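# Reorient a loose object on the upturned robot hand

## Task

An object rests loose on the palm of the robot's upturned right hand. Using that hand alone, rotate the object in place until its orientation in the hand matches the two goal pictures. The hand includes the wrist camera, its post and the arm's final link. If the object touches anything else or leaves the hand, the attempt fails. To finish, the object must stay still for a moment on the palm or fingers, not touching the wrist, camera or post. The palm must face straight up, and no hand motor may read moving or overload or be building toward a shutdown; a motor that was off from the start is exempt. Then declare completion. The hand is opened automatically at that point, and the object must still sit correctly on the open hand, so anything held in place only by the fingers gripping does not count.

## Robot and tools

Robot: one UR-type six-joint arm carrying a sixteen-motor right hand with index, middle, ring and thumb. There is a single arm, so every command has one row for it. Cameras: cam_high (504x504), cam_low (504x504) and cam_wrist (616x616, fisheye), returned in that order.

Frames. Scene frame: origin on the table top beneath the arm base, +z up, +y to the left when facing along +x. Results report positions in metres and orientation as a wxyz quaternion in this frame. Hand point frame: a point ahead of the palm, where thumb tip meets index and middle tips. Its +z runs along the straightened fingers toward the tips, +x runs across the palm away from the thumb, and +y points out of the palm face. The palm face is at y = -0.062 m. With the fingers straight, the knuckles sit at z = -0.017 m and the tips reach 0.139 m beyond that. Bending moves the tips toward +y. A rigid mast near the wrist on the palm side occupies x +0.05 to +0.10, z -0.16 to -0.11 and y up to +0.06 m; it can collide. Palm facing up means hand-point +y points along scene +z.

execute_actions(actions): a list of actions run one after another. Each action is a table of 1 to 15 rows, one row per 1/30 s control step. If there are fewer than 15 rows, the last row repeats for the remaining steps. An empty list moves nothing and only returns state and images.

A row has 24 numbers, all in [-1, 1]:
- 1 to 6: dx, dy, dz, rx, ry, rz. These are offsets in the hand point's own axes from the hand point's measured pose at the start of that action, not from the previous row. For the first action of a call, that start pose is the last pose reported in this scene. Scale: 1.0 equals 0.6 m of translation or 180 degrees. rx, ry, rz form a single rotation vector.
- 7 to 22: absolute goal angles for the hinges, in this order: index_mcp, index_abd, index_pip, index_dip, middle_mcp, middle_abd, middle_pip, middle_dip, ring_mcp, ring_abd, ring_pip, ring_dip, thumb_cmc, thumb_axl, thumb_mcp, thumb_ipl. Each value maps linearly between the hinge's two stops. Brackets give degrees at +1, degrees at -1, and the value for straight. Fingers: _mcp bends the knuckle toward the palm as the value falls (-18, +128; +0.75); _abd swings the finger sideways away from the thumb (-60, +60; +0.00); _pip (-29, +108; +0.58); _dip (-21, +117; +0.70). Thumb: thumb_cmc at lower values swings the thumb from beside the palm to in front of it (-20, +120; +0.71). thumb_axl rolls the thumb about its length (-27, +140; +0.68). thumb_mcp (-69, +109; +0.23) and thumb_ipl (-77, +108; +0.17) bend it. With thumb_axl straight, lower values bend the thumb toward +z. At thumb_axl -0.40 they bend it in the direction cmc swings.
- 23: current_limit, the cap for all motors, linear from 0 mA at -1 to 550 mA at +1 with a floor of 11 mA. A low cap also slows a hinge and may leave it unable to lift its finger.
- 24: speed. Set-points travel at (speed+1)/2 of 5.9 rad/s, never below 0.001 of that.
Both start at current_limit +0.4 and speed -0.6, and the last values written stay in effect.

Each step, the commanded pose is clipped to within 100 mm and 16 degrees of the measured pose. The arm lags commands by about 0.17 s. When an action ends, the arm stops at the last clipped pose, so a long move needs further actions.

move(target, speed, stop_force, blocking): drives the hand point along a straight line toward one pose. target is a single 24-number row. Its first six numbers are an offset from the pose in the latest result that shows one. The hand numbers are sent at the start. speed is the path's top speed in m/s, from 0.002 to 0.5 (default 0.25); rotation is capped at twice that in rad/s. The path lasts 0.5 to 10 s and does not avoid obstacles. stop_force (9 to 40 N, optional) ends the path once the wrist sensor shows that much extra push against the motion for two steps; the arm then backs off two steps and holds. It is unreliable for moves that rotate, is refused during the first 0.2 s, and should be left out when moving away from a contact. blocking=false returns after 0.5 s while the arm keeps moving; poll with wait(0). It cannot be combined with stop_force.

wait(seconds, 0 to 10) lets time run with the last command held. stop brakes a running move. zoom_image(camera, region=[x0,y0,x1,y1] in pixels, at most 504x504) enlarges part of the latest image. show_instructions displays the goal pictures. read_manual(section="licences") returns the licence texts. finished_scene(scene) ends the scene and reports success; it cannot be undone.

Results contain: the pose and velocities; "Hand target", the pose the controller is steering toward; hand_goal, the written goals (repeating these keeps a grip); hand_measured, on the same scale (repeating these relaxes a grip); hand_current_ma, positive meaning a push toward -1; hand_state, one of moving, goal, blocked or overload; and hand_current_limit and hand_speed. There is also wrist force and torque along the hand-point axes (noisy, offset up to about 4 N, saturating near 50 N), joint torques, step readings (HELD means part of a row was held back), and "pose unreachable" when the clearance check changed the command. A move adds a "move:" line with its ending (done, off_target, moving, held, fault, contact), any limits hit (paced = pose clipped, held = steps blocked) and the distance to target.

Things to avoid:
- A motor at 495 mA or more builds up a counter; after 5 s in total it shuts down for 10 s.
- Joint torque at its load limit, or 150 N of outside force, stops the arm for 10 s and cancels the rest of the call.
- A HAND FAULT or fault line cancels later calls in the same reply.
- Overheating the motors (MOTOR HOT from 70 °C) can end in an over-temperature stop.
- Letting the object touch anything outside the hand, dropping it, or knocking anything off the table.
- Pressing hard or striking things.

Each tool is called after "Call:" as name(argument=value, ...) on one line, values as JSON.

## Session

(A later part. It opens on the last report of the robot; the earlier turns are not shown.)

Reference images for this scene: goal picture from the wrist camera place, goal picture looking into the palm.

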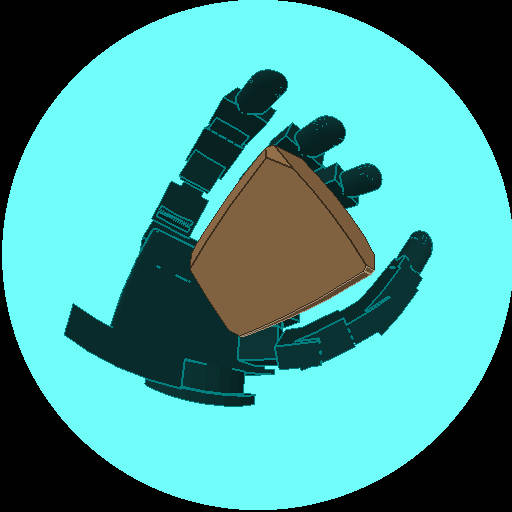

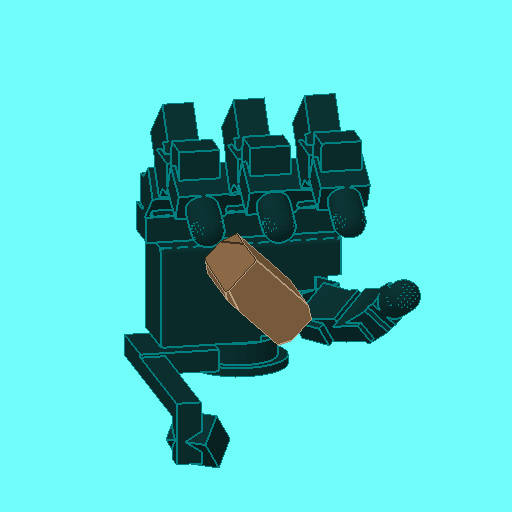

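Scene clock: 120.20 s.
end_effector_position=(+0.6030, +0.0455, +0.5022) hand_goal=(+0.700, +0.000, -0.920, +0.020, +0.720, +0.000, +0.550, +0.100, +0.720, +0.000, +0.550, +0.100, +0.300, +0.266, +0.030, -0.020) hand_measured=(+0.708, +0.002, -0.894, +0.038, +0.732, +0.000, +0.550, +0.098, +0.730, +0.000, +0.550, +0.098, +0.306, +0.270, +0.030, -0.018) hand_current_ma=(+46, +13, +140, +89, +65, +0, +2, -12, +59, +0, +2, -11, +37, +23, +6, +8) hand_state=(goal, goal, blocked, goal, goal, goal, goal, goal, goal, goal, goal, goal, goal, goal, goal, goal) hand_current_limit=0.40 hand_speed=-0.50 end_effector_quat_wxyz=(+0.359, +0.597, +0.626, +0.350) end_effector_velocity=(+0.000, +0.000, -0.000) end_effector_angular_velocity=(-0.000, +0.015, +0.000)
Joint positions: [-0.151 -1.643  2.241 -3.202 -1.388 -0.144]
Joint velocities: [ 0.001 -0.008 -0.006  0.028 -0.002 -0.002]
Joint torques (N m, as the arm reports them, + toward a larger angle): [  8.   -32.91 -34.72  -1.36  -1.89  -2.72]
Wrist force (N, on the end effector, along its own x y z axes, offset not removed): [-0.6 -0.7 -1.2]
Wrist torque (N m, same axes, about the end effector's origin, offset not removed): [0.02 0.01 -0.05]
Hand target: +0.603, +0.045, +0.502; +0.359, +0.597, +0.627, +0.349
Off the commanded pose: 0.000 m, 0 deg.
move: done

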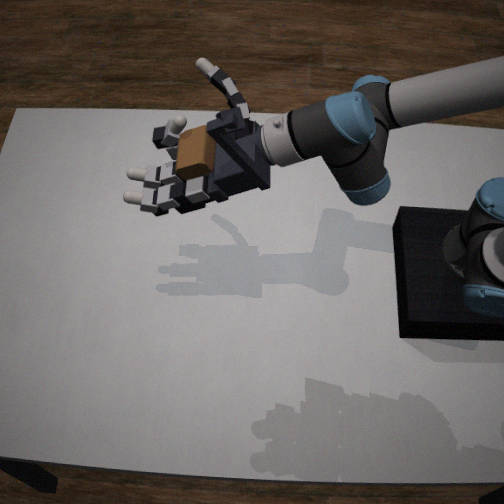

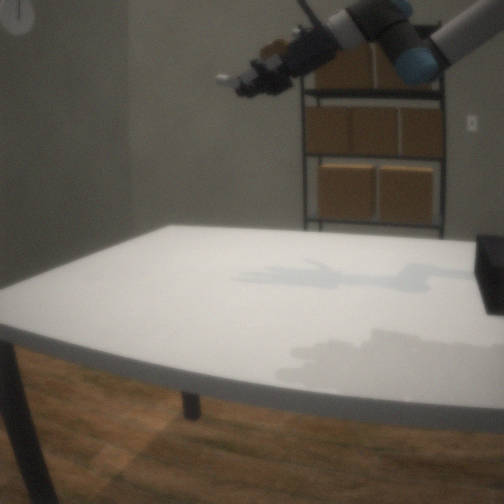

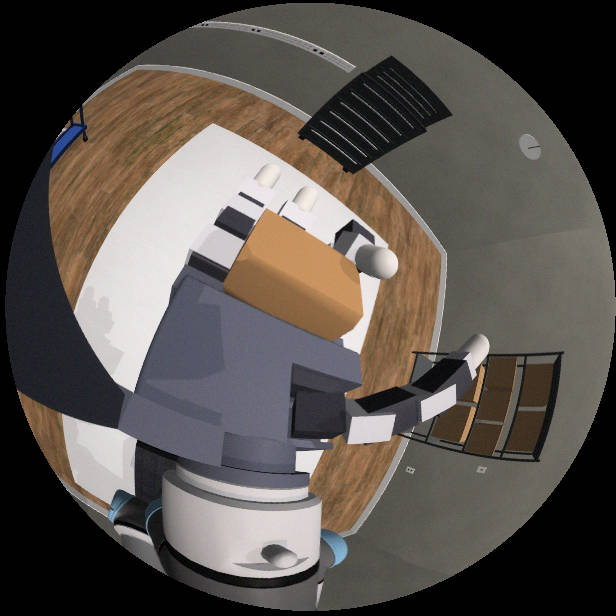

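Loosen, with better guard.

Call:
move(target=[0,0,0,0,0,0,0.7,0,-0.85,0.25,0.72,0,0.55,-0.3,0.72,0,0.55,-0.3,0.3,0.266,0.03,-0.02,0.4,-0.5])

Call:
zoom_image(camera="cam_high", region=[90, 60, 270, 230])

Scene clock: 126.60 s.
end_effector_position=(+0.6030, +0.0455, +0.5022) hand_goal=(+0.700, +0.000, -0.850, +0.250, +0.720, +0.000, +0.550, -0.300, +0.720, +0.000, +0.550, -0.300, +0.300, +0.266, +0.030, -0.020) hand_measured=(+0.708, +0.002, -0.852, +0.246, +0.736, +0.000, +0.552, -0.294, +0.732, +0.000, +0.550, -0.296, +0.306, +0.270, +0.030, -0.018) hand_current_ma=(+46, +13, -8, -16, +83, +4, +16, +31, +67, +0, +5, +19, +37, +23, +5, +8) hand_state=(goal, goal, goal, goal, goal, goal, goal, goal, goal, goal, goal, goal, goal, goal, goal, goal) hand_current_limit=0.40 hand_speed=-0.50 end_effector_quat_wxyz=(+0.359, +0.597, +0.626, +0.350) end_effector_velocity=(-0.000, +0.000, -0.002) end_effector_angular_velocity=(+0.002, +0.003, +0.000)
Joint positions: [-0.151 -1.643  2.241 -3.202 -1.389 -0.144]
Joint velocities: [ 0.     0.002  0.003 -0.001  0.     0.001]
Joint torques (N m, as the arm reports them, + toward a larger angle): [-0.29 -6.37 -8.31 -5.05  2.51  2.03]
Wrist force (N, on the end effector, along its own x y z axes, offset not removed): [0.6 1.0 0.1]
Wrist torque (N m, same axes, about the end effector's origin, offset not removed): [0.07 -0.20 0.02]
Hand target: +0.603, +0.045, +0.502; +0.359, +0.597, +0.626, +0.350
Off the commanded pose: 0.000 m, 0 deg.
move: done

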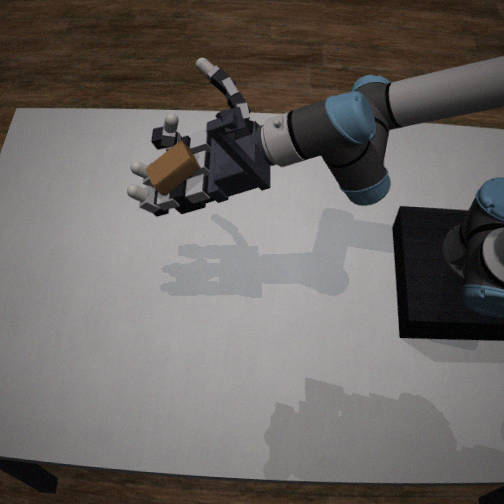

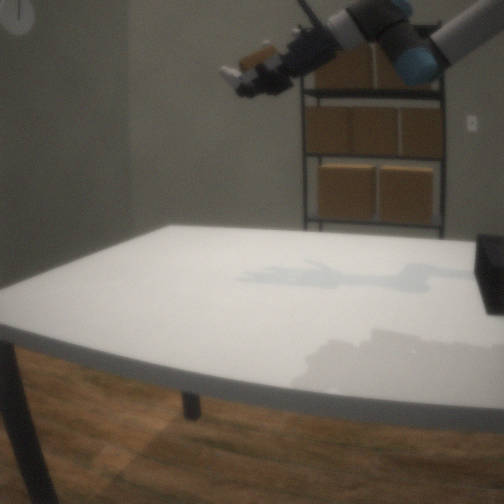

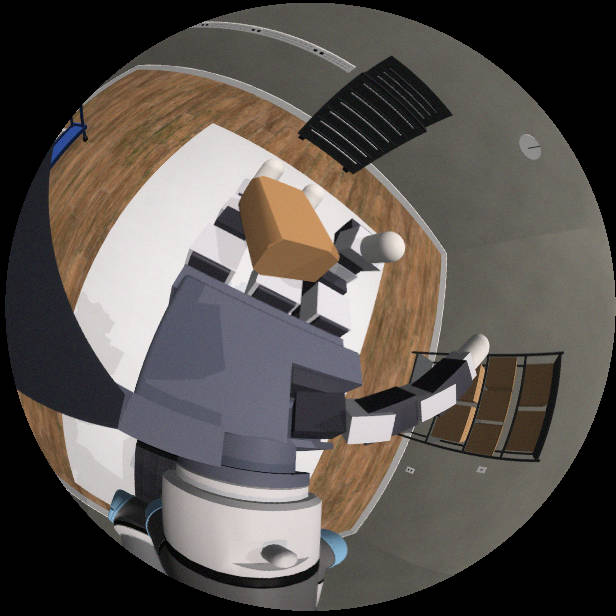

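Region (90, 60, 270, 230) of cam_high's 504x504 image, scaled by 2.800, with more detail than that image has.

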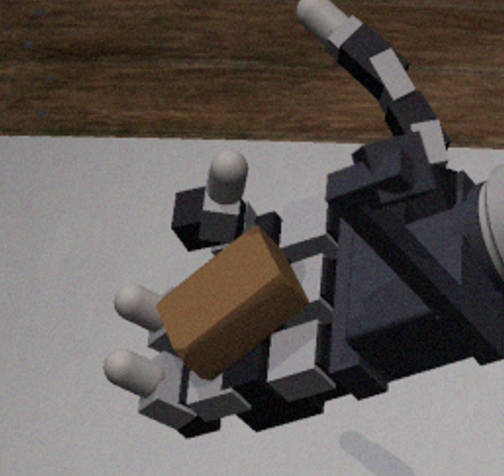

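Call:
move(target=[0,0,0,0,0,0,-0.45,0,-0.3,0.25,-0.45,0,0.55,-0.1,-0.5,0,0.3,-0.1,0.3,0.266,0.03,-0.02,0.5,-0.75])

Call:
zoom_image(camera="cam_high", region=[110, 50, 290, 220])

Scene clock: 139.93 s.
end_effector_position=(+0.6030, +0.0455, +0.5022) hand_goal=(-0.450, +0.000, -0.300, +0.250, -0.450, +0.000, +0.550, -0.100, -0.500, +0.000, +0.300, -0.100, +0.300, +0.266, +0.030, -0.020) hand_measured=(-0.438, +0.002, -0.302, +0.246, -0.248, +0.004, +0.568, -0.088, -0.236, -0.016, +0.320, -0.098, +0.306, +0.270, +0.030, -0.018) hand_current_ma=(+65, +13, -10, -16, +412, +22, +93, +57, +412, -73, +104, +17, +37, +23, +5, +8) hand_state=(goal, goal, goal, goal, blocked, goal, goal, goal, blocked, goal, blocked, goal, goal, goal, goal, goal) hand_current_limit=0.50 hand_speed=-0.75 end_effector_quat_wxyz=(+0.359, +0.597, +0.626, +0.350) end_effector_velocity=(+0.000, -0.000, -0.001) end_effector_angular_velocity=(+0.001, +0.003, +0.000)
Joint positions: [-0.151 -1.643  2.241 -3.202 -1.388 -0.144]
Joint velocities: [-0.    -0.     0.     0.002  0.001 -0.   ]
Joint torques (N m, as the arm reports them, + toward a larger angle): [  8.92 -32.82 -32.1   -2.    -1.45  -2.77]
Wrist force (N, on the end effector, along its own x y z axes, offset not removed): [1.3 1.2 -1.4]
Wrist torque (N m, same axes, about the end effector's origin, offset not removed): [0.23 -0.20 0.00]
Hand target: +0.603, +0.045, +0.502; +0.359, +0.597, +0.626, +0.350
Off the commanded pose: 0.000 m, 0 deg.
move: done

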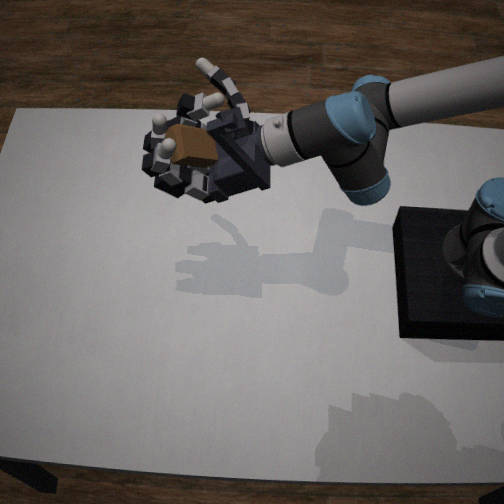

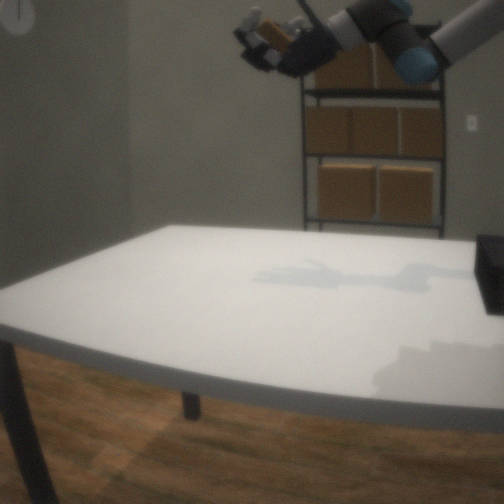

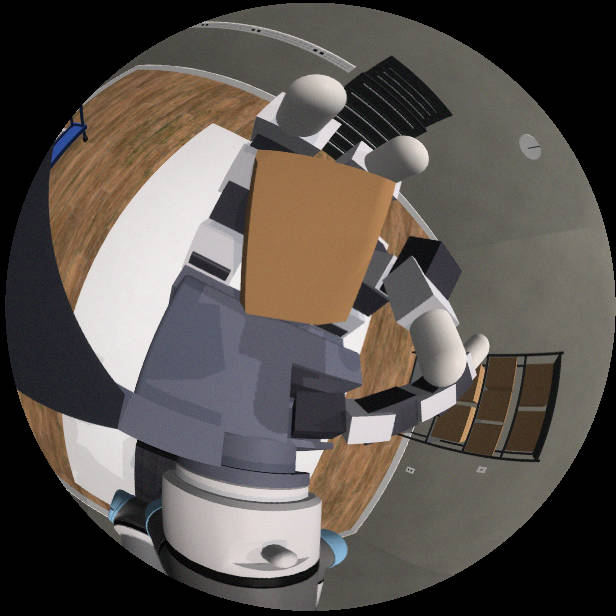

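Region (110, 50, 290, 220) of cam_high's 504x504 image, scaled by 2.800, with more detail than that image has.

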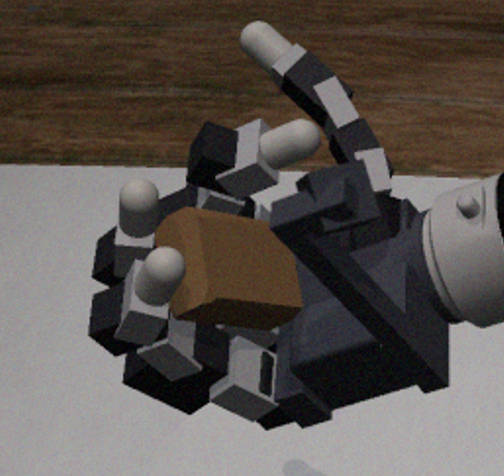

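Tips clamp the top; straighten them and free the index side.

Call:
move(target=[0,0,0,-0.08,0,0,-0.35,0.4,0.3,0.5,-0.45,0,0.55,0.7,-0.45,0,0.5,0.7,0,0.266,0.03,-0.02,0.5,-0.6], speed=0.08)

Call:
zoom_image(camera="cam_high", region=[110, 50, 290, 220])

Scene clock: 147.97 s.
end_effector_position=(+0.6029, +0.0455, +0.5020) hand_goal=(-0.350, +0.400, +0.300, +0.500, -0.450, +0.000, +0.550, +0.700, -0.450, +0.000, +0.500, +0.700, +0.000, +0.266, +0.030, -0.020) hand_measured=(-0.346, +0.398, +0.298, +0.498, -0.428, +0.002, +0.558, +0.698, -0.438, -0.004, +0.502, +0.698, +0.012, +0.270, +0.030, -0.020) hand_current_ma=(+26, -6, -9, -14, +115, +13, +39, -14, +67, -16, +5, -13, +70, +23, -1, +8) hand_state=(goal, goal, goal, goal, blocked, goal, goal, goal, goal, goal, goal, goal, goal, goal, goal, goal) hand_current_limit=0.50 hand_speed=-0.60 end_effector_quat_wxyz=(+0.431, +0.548, +0.578, +0.425) end_effector_velocity=(-0.000, +0.000, -0.000) end_effector_angular_velocity=(+0.000, -0.016, +0.001)
Joint positions: [-0.159 -1.455  2.287 -3.688 -1.351 -0.096]
Joint velocities: [-0.     0.013  0.001 -0.031  0.002  0.003]
Joint torques (N m, as the arm reports them, + toward a larger angle): [ -5.04 -10.79 -29.1   -4.92   2.25   2.19]
Wrist force (N, on the end effector, along its own x y z axes, offset not removed): [-1.2 0.1 -1.6]
Wrist torque (N m, same axes, about the end effector's origin, offset not removed): [-0.01 0.18 -0.22]
Hand target: +0.603, +0.046, +0.502; +0.431, +0.547, +0.577, +0.426
Off the commanded pose: 0.000 m, 0 deg.
move: done

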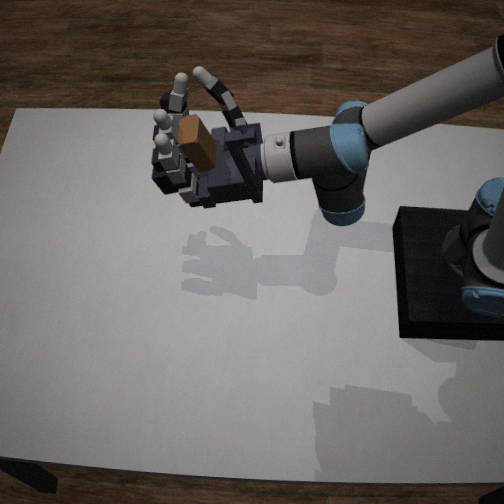

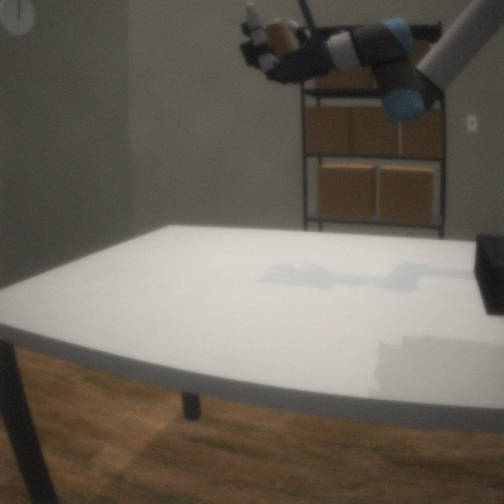

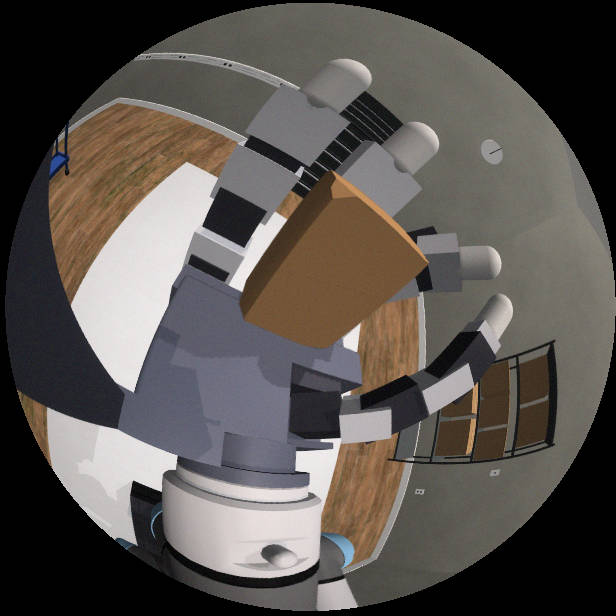

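Region (110, 50, 290, 220) of cam_high's 504x504 image, scaled by 2.800, with more detail than that image has.

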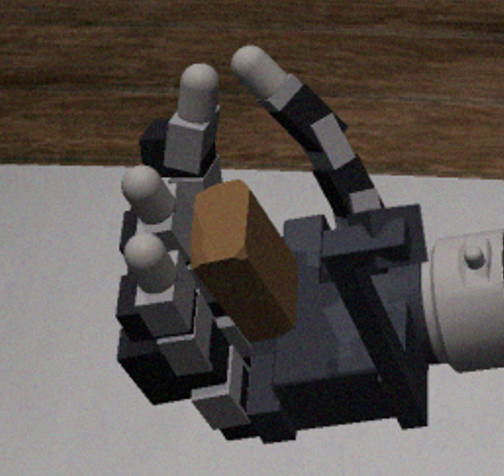

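Call:
move(target=[0,0,0,-0.087,0,0.01,0.6,0.7,-0.9,-0.5,-0.45,0,0.55,0.7,-0.45,0,0.5,0.7,0.3,0.266,0.03,-0.02,0.5,-0.6], speed=0.08)

Call:
execute_actions(actions=[[[0,0,0,0,0,0,0.2,0.7,-0.9,-0.5,-0.3,0,0.55,0.7,-0.3,0,0.5,0.7,0.3,0.266,0.03,-0.02,0.5,-0.6]],[[0,0,0,0,0,0,-0.05,0.7,-0.9,-0.5,-0.3,0,0.55,0.7,-0.3,0,0.5,0.7,0.3,0.266,0.03,-0.02,0.5,-0.8]],[[0,0,0,0,0,0,-0.2,0.7,-0.85,-0.45,-0.3,0,0.55,0.7,-0.3,0,0.5,0.7,0.3,0.266,0.03,-0.02,0.5,-0.85]]])

Call:
zoom_image(camera="cam_high", region=[110, 50, 290, 220])

Scene clock: 161.37 s.
end_effector_position=(+0.6029, +0.0455, +0.5020) hand_goal=(+0.600, +0.700, -0.900, -0.500, -0.450, +0.000, +0.550, +0.700, -0.450, +0.000, +0.500, +0.700, +0.300, +0.266, +0.030, -0.020) hand_measured=(+0.606, +0.698, -0.898, -0.498, -0.438, +0.002, +0.554, +0.698, -0.444, -0.004, +0.502, +0.698, +0.306, +0.270, +0.030, -0.020) hand_current_ma=(+32, -5, +8, +11, +68, +13, +23, -14, +31, -15, +5, -13, +37, +23, -1, +8) hand_state=(goal, goal, goal, goal, goal, goal, goal, goal, goal, goal, goal, goal, goal, goal, goal, goal) hand_current_limit=0.50 hand_speed=-0.60 end_effector_quat_wxyz=(+0.494, +0.493, +0.506, +0.506) end_effector_velocity=(+0.000, +0.000, -0.000) end_effector_angular_velocity=(+0.002, -0.012, +0.000)
Joint positions: [-0.145 -1.211  2.229 -4.153 -1.351 -0.002]
Joint velocities: [ 0.002  0.012 -0.005 -0.019 -0.001  0.004]
Joint torques (N m, as the arm reports them, + toward a larger angle): [  8.71 -18.84 -22.06  -3.91  -2.04   2.26]
Wrist force (N, on the end effector, along its own x y z axes, offset not removed): [1.5 -1.9 -1.3]
Wrist torque (N m, same axes, about the end effector's origin, offset not removed): [-0.33 -0.17 0.04]
Hand target: +0.603, +0.045, +0.502; +0.494, +0.493, +0.506, +0.507
Off the commanded pose: 0.000 m, 0 deg.
move: done

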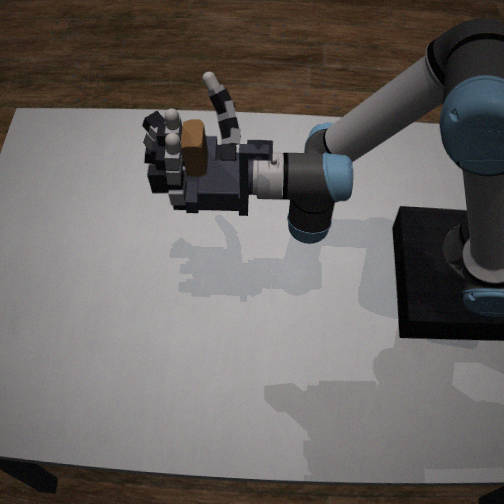

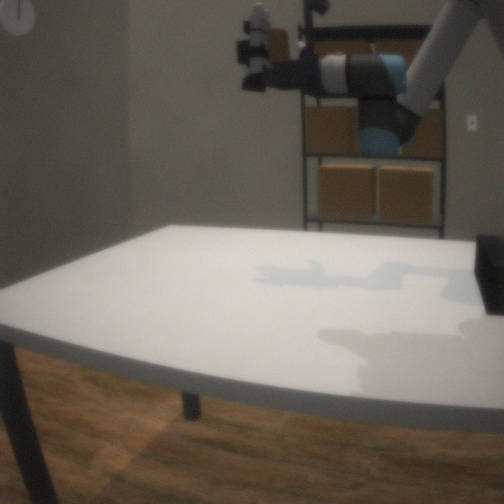

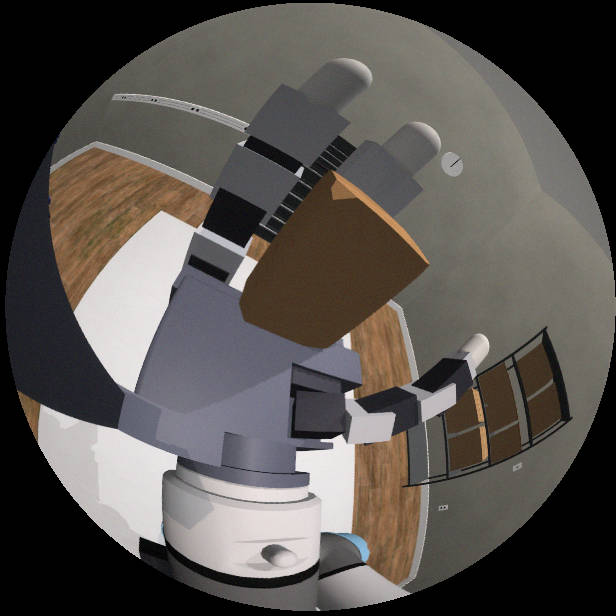

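Scene clock: 162.87 s.
end_effector_position=(+0.6029, +0.0455, +0.5020) hand_goal=(-0.200, +0.700, -0.850, -0.450, -0.300, +0.000, +0.550, +0.700, -0.300, +0.000, +0.500, +0.700, +0.300, +0.266, +0.030, -0.020) hand_measured=(-0.168, +0.698, -0.856, -0.454, -0.298, +0.002, +0.554, +0.698, -0.298, -0.004, +0.502, +0.698, +0.306, +0.270, +0.030, -0.020) hand_current_ma=(+60, -5, -29, -18, +13, +13, +18, -14, +7, -15, +5, -13, +37, +23, -1, +8) hand_state=(moving, goal, goal, goal, goal, goal, goal, goal, goal, goal, goal, goal, goal, goal, goal, goal) hand_current_limit=0.50 hand_speed=-0.85 end_effector_quat_wxyz=(+0.494, +0.493, +0.506, +0.506) end_effector_velocity=(+0.000, -0.000, -0.001) end_effector_angular_velocity=(+0.000, +0.003, -0.000)
Joint positions: [-0.145 -1.211  2.229 -4.153 -1.351 -0.001]
Joint velocities: [-0.001  0.001  0.001 -0.     0.    -0.   ]
Joint torques (N m, as the arm reports them, + toward a larger angle): [  1.02 -40.59  -6.8   -1.16   0.5   -0.82]
Wrist force (N, on the end effector, along its own x y z axes, offset not removed): [-1.4 0.0 -1.8]
Wrist torque (N m, same axes, about the end effector's origin, offset not removed): [0.01 0.17 -0.10]
Hand target: +0.603, +0.046, +0.502; +0.494, +0.493, +0.506, +0.506
Off the commanded pose: 0.000 m, 0 deg.
Step readings (end_effector_position; steps 1 to 15: 1st action; 16 to 30: 2nd action; 31 to 45: 3rd action):
0: (+0.6029, +0.0455, +0.5020)
1: (+0.6029, +0.0455, +0.5020)
2: (+0.6029, +0.0455, +0.5020)
4: (+0.6029, +0.0455, +0.5020)
8: (+0.6029, +0.0455, +0.5020)
15: (+0.6029, +0.0455, +0.5020)
16: (+0.6029, +0.0455, +0.5020)
17: (+0.6029, +0.0455, +0.5020)
19: (+0.6029, +0.0455, +0.5020)
23: (+0.6029, +0.0455, +0.5020)
30: (+0.6029, +0.0455, +0.5020)
31: (+0.6029, +0.0455, +0.5020)
32: (+0.6029, +0.0455, +0.5020)
34: (+0.6029, +0.0455, +0.5020)
38: (+0.6029, +0.0455, +0.5020)
45: end_effector_position above

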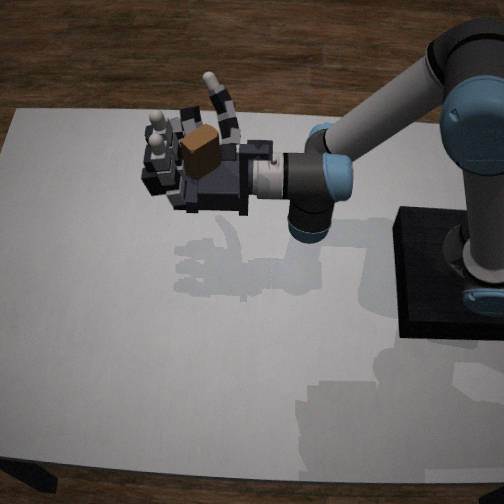

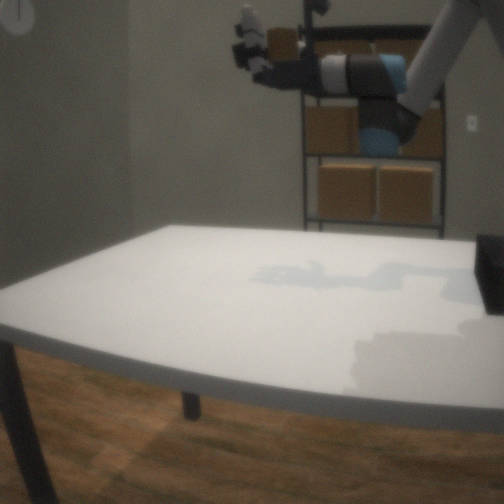

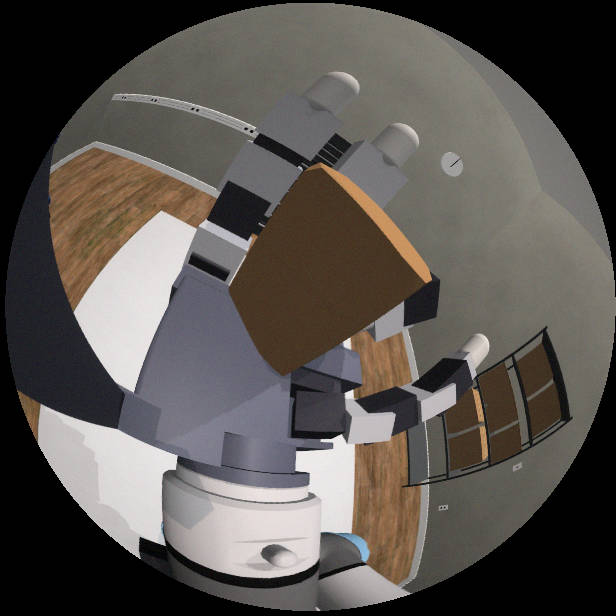

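Region (110, 50, 290, 220) of cam_high's 504x504 image, scaled by 2.800, with more detail than that image has.

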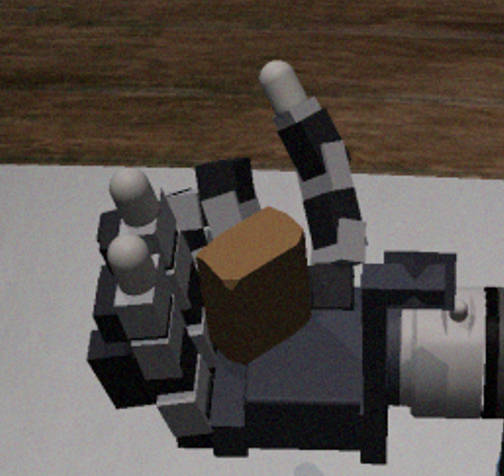

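Call:
move(target=[0,0,0,0,0,0,0.4,0.7,-0.85,-0.45,0.2,0,0.55,0.7,0.2,0,0.5,0.7,0.3,0.266,0.03,-0.02,0.5,-0.5])

Call:
zoom_image(camera="cam_high", region=[110, 50, 290, 220])

Scene clock: 171.50 s.
end_effector_position=(+0.6029, +0.0455, +0.5020) hand_goal=(+0.400, +0.700, -0.850, -0.450, +0.200, +0.000, +0.550, +0.700, +0.200, +0.000, +0.500, +0.700, +0.300, +0.266, +0.030, -0.020) hand_measured=(+0.404, +0.698, -0.856, -0.454, +0.208, +0.002, +0.554, +0.698, +0.206, -0.004, +0.502, +0.698, +0.306, +0.270, +0.030, -0.020) hand_current_ma=(+23, -5, -29, -17, +42, +13, +16, -12, +41, -15, +5, -11, +38, +23, -1, +8) hand_state=(goal, goal, goal, goal, goal, goal, goal, goal, goal, goal, goal, goal, goal, goal, goal, goal) hand_current_limit=0.50 hand_speed=-0.50 end_effector_quat_wxyz=(+0.494, +0.493, +0.506, +0.506) end_effector_velocity=(-0.000, -0.000, -0.000) end_effector_angular_velocity=(-0.000, +0.000, +0.000)
Joint positions: [-0.145 -1.211  2.229 -4.153 -1.351 -0.001]
Joint velocities: [-0.    -0.     0.001 -0.001  0.001 -0.   ]
Joint torques (N m, as the arm reports them, + toward a larger angle): [  0.57 -40.27  -6.98  -1.29   0.71  -0.75]
Wrist force (N, on the end effector, along its own x y z axes, offset not removed): [-0.6 -0.2 0.2]
Wrist torque (N m, same axes, about the end effector's origin, offset not removed): [-0.20 -0.04 -0.23]
Hand target: +0.603, +0.046, +0.502; +0.494, +0.493, +0.506, +0.506
Off the commanded pose: 0.000 m, 0 deg.
move: done

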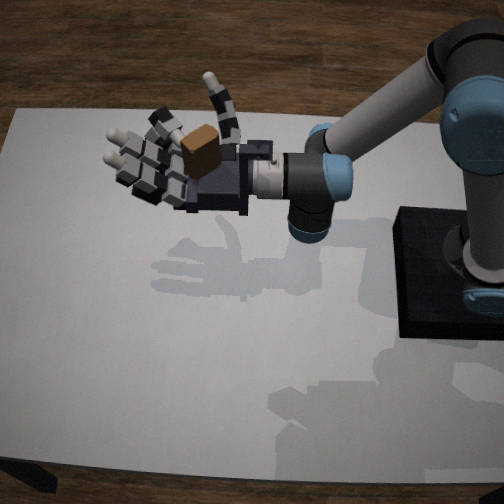

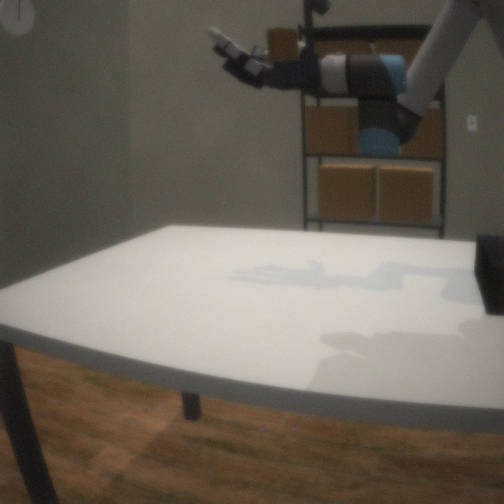

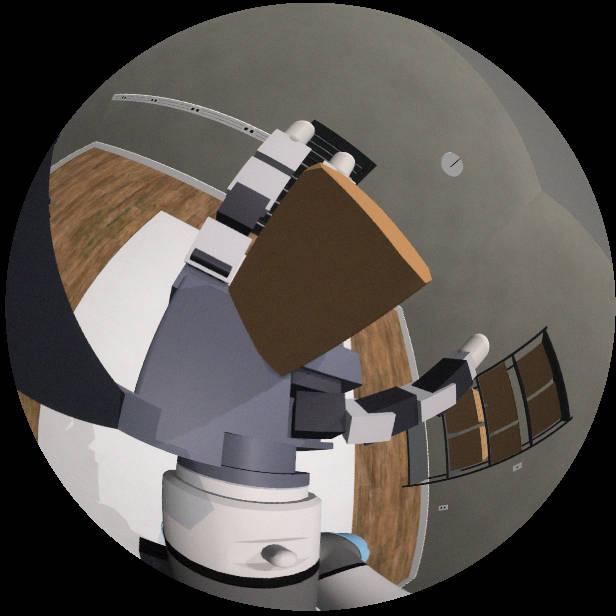

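Region (110, 50, 290, 220) of cam_high's 504x504 image, scaled by 2.800, with more detail than that image has.

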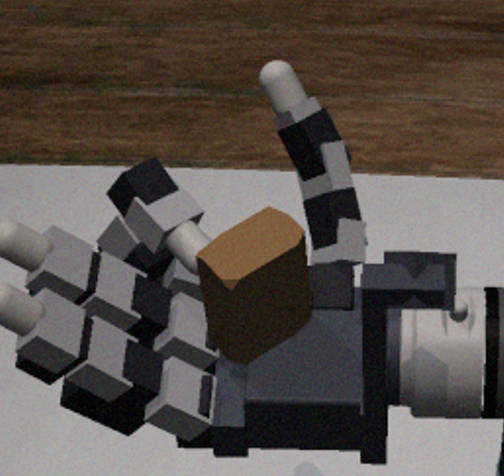

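Call:
finished_scene(scene=2)

The scene is finished: the task was done.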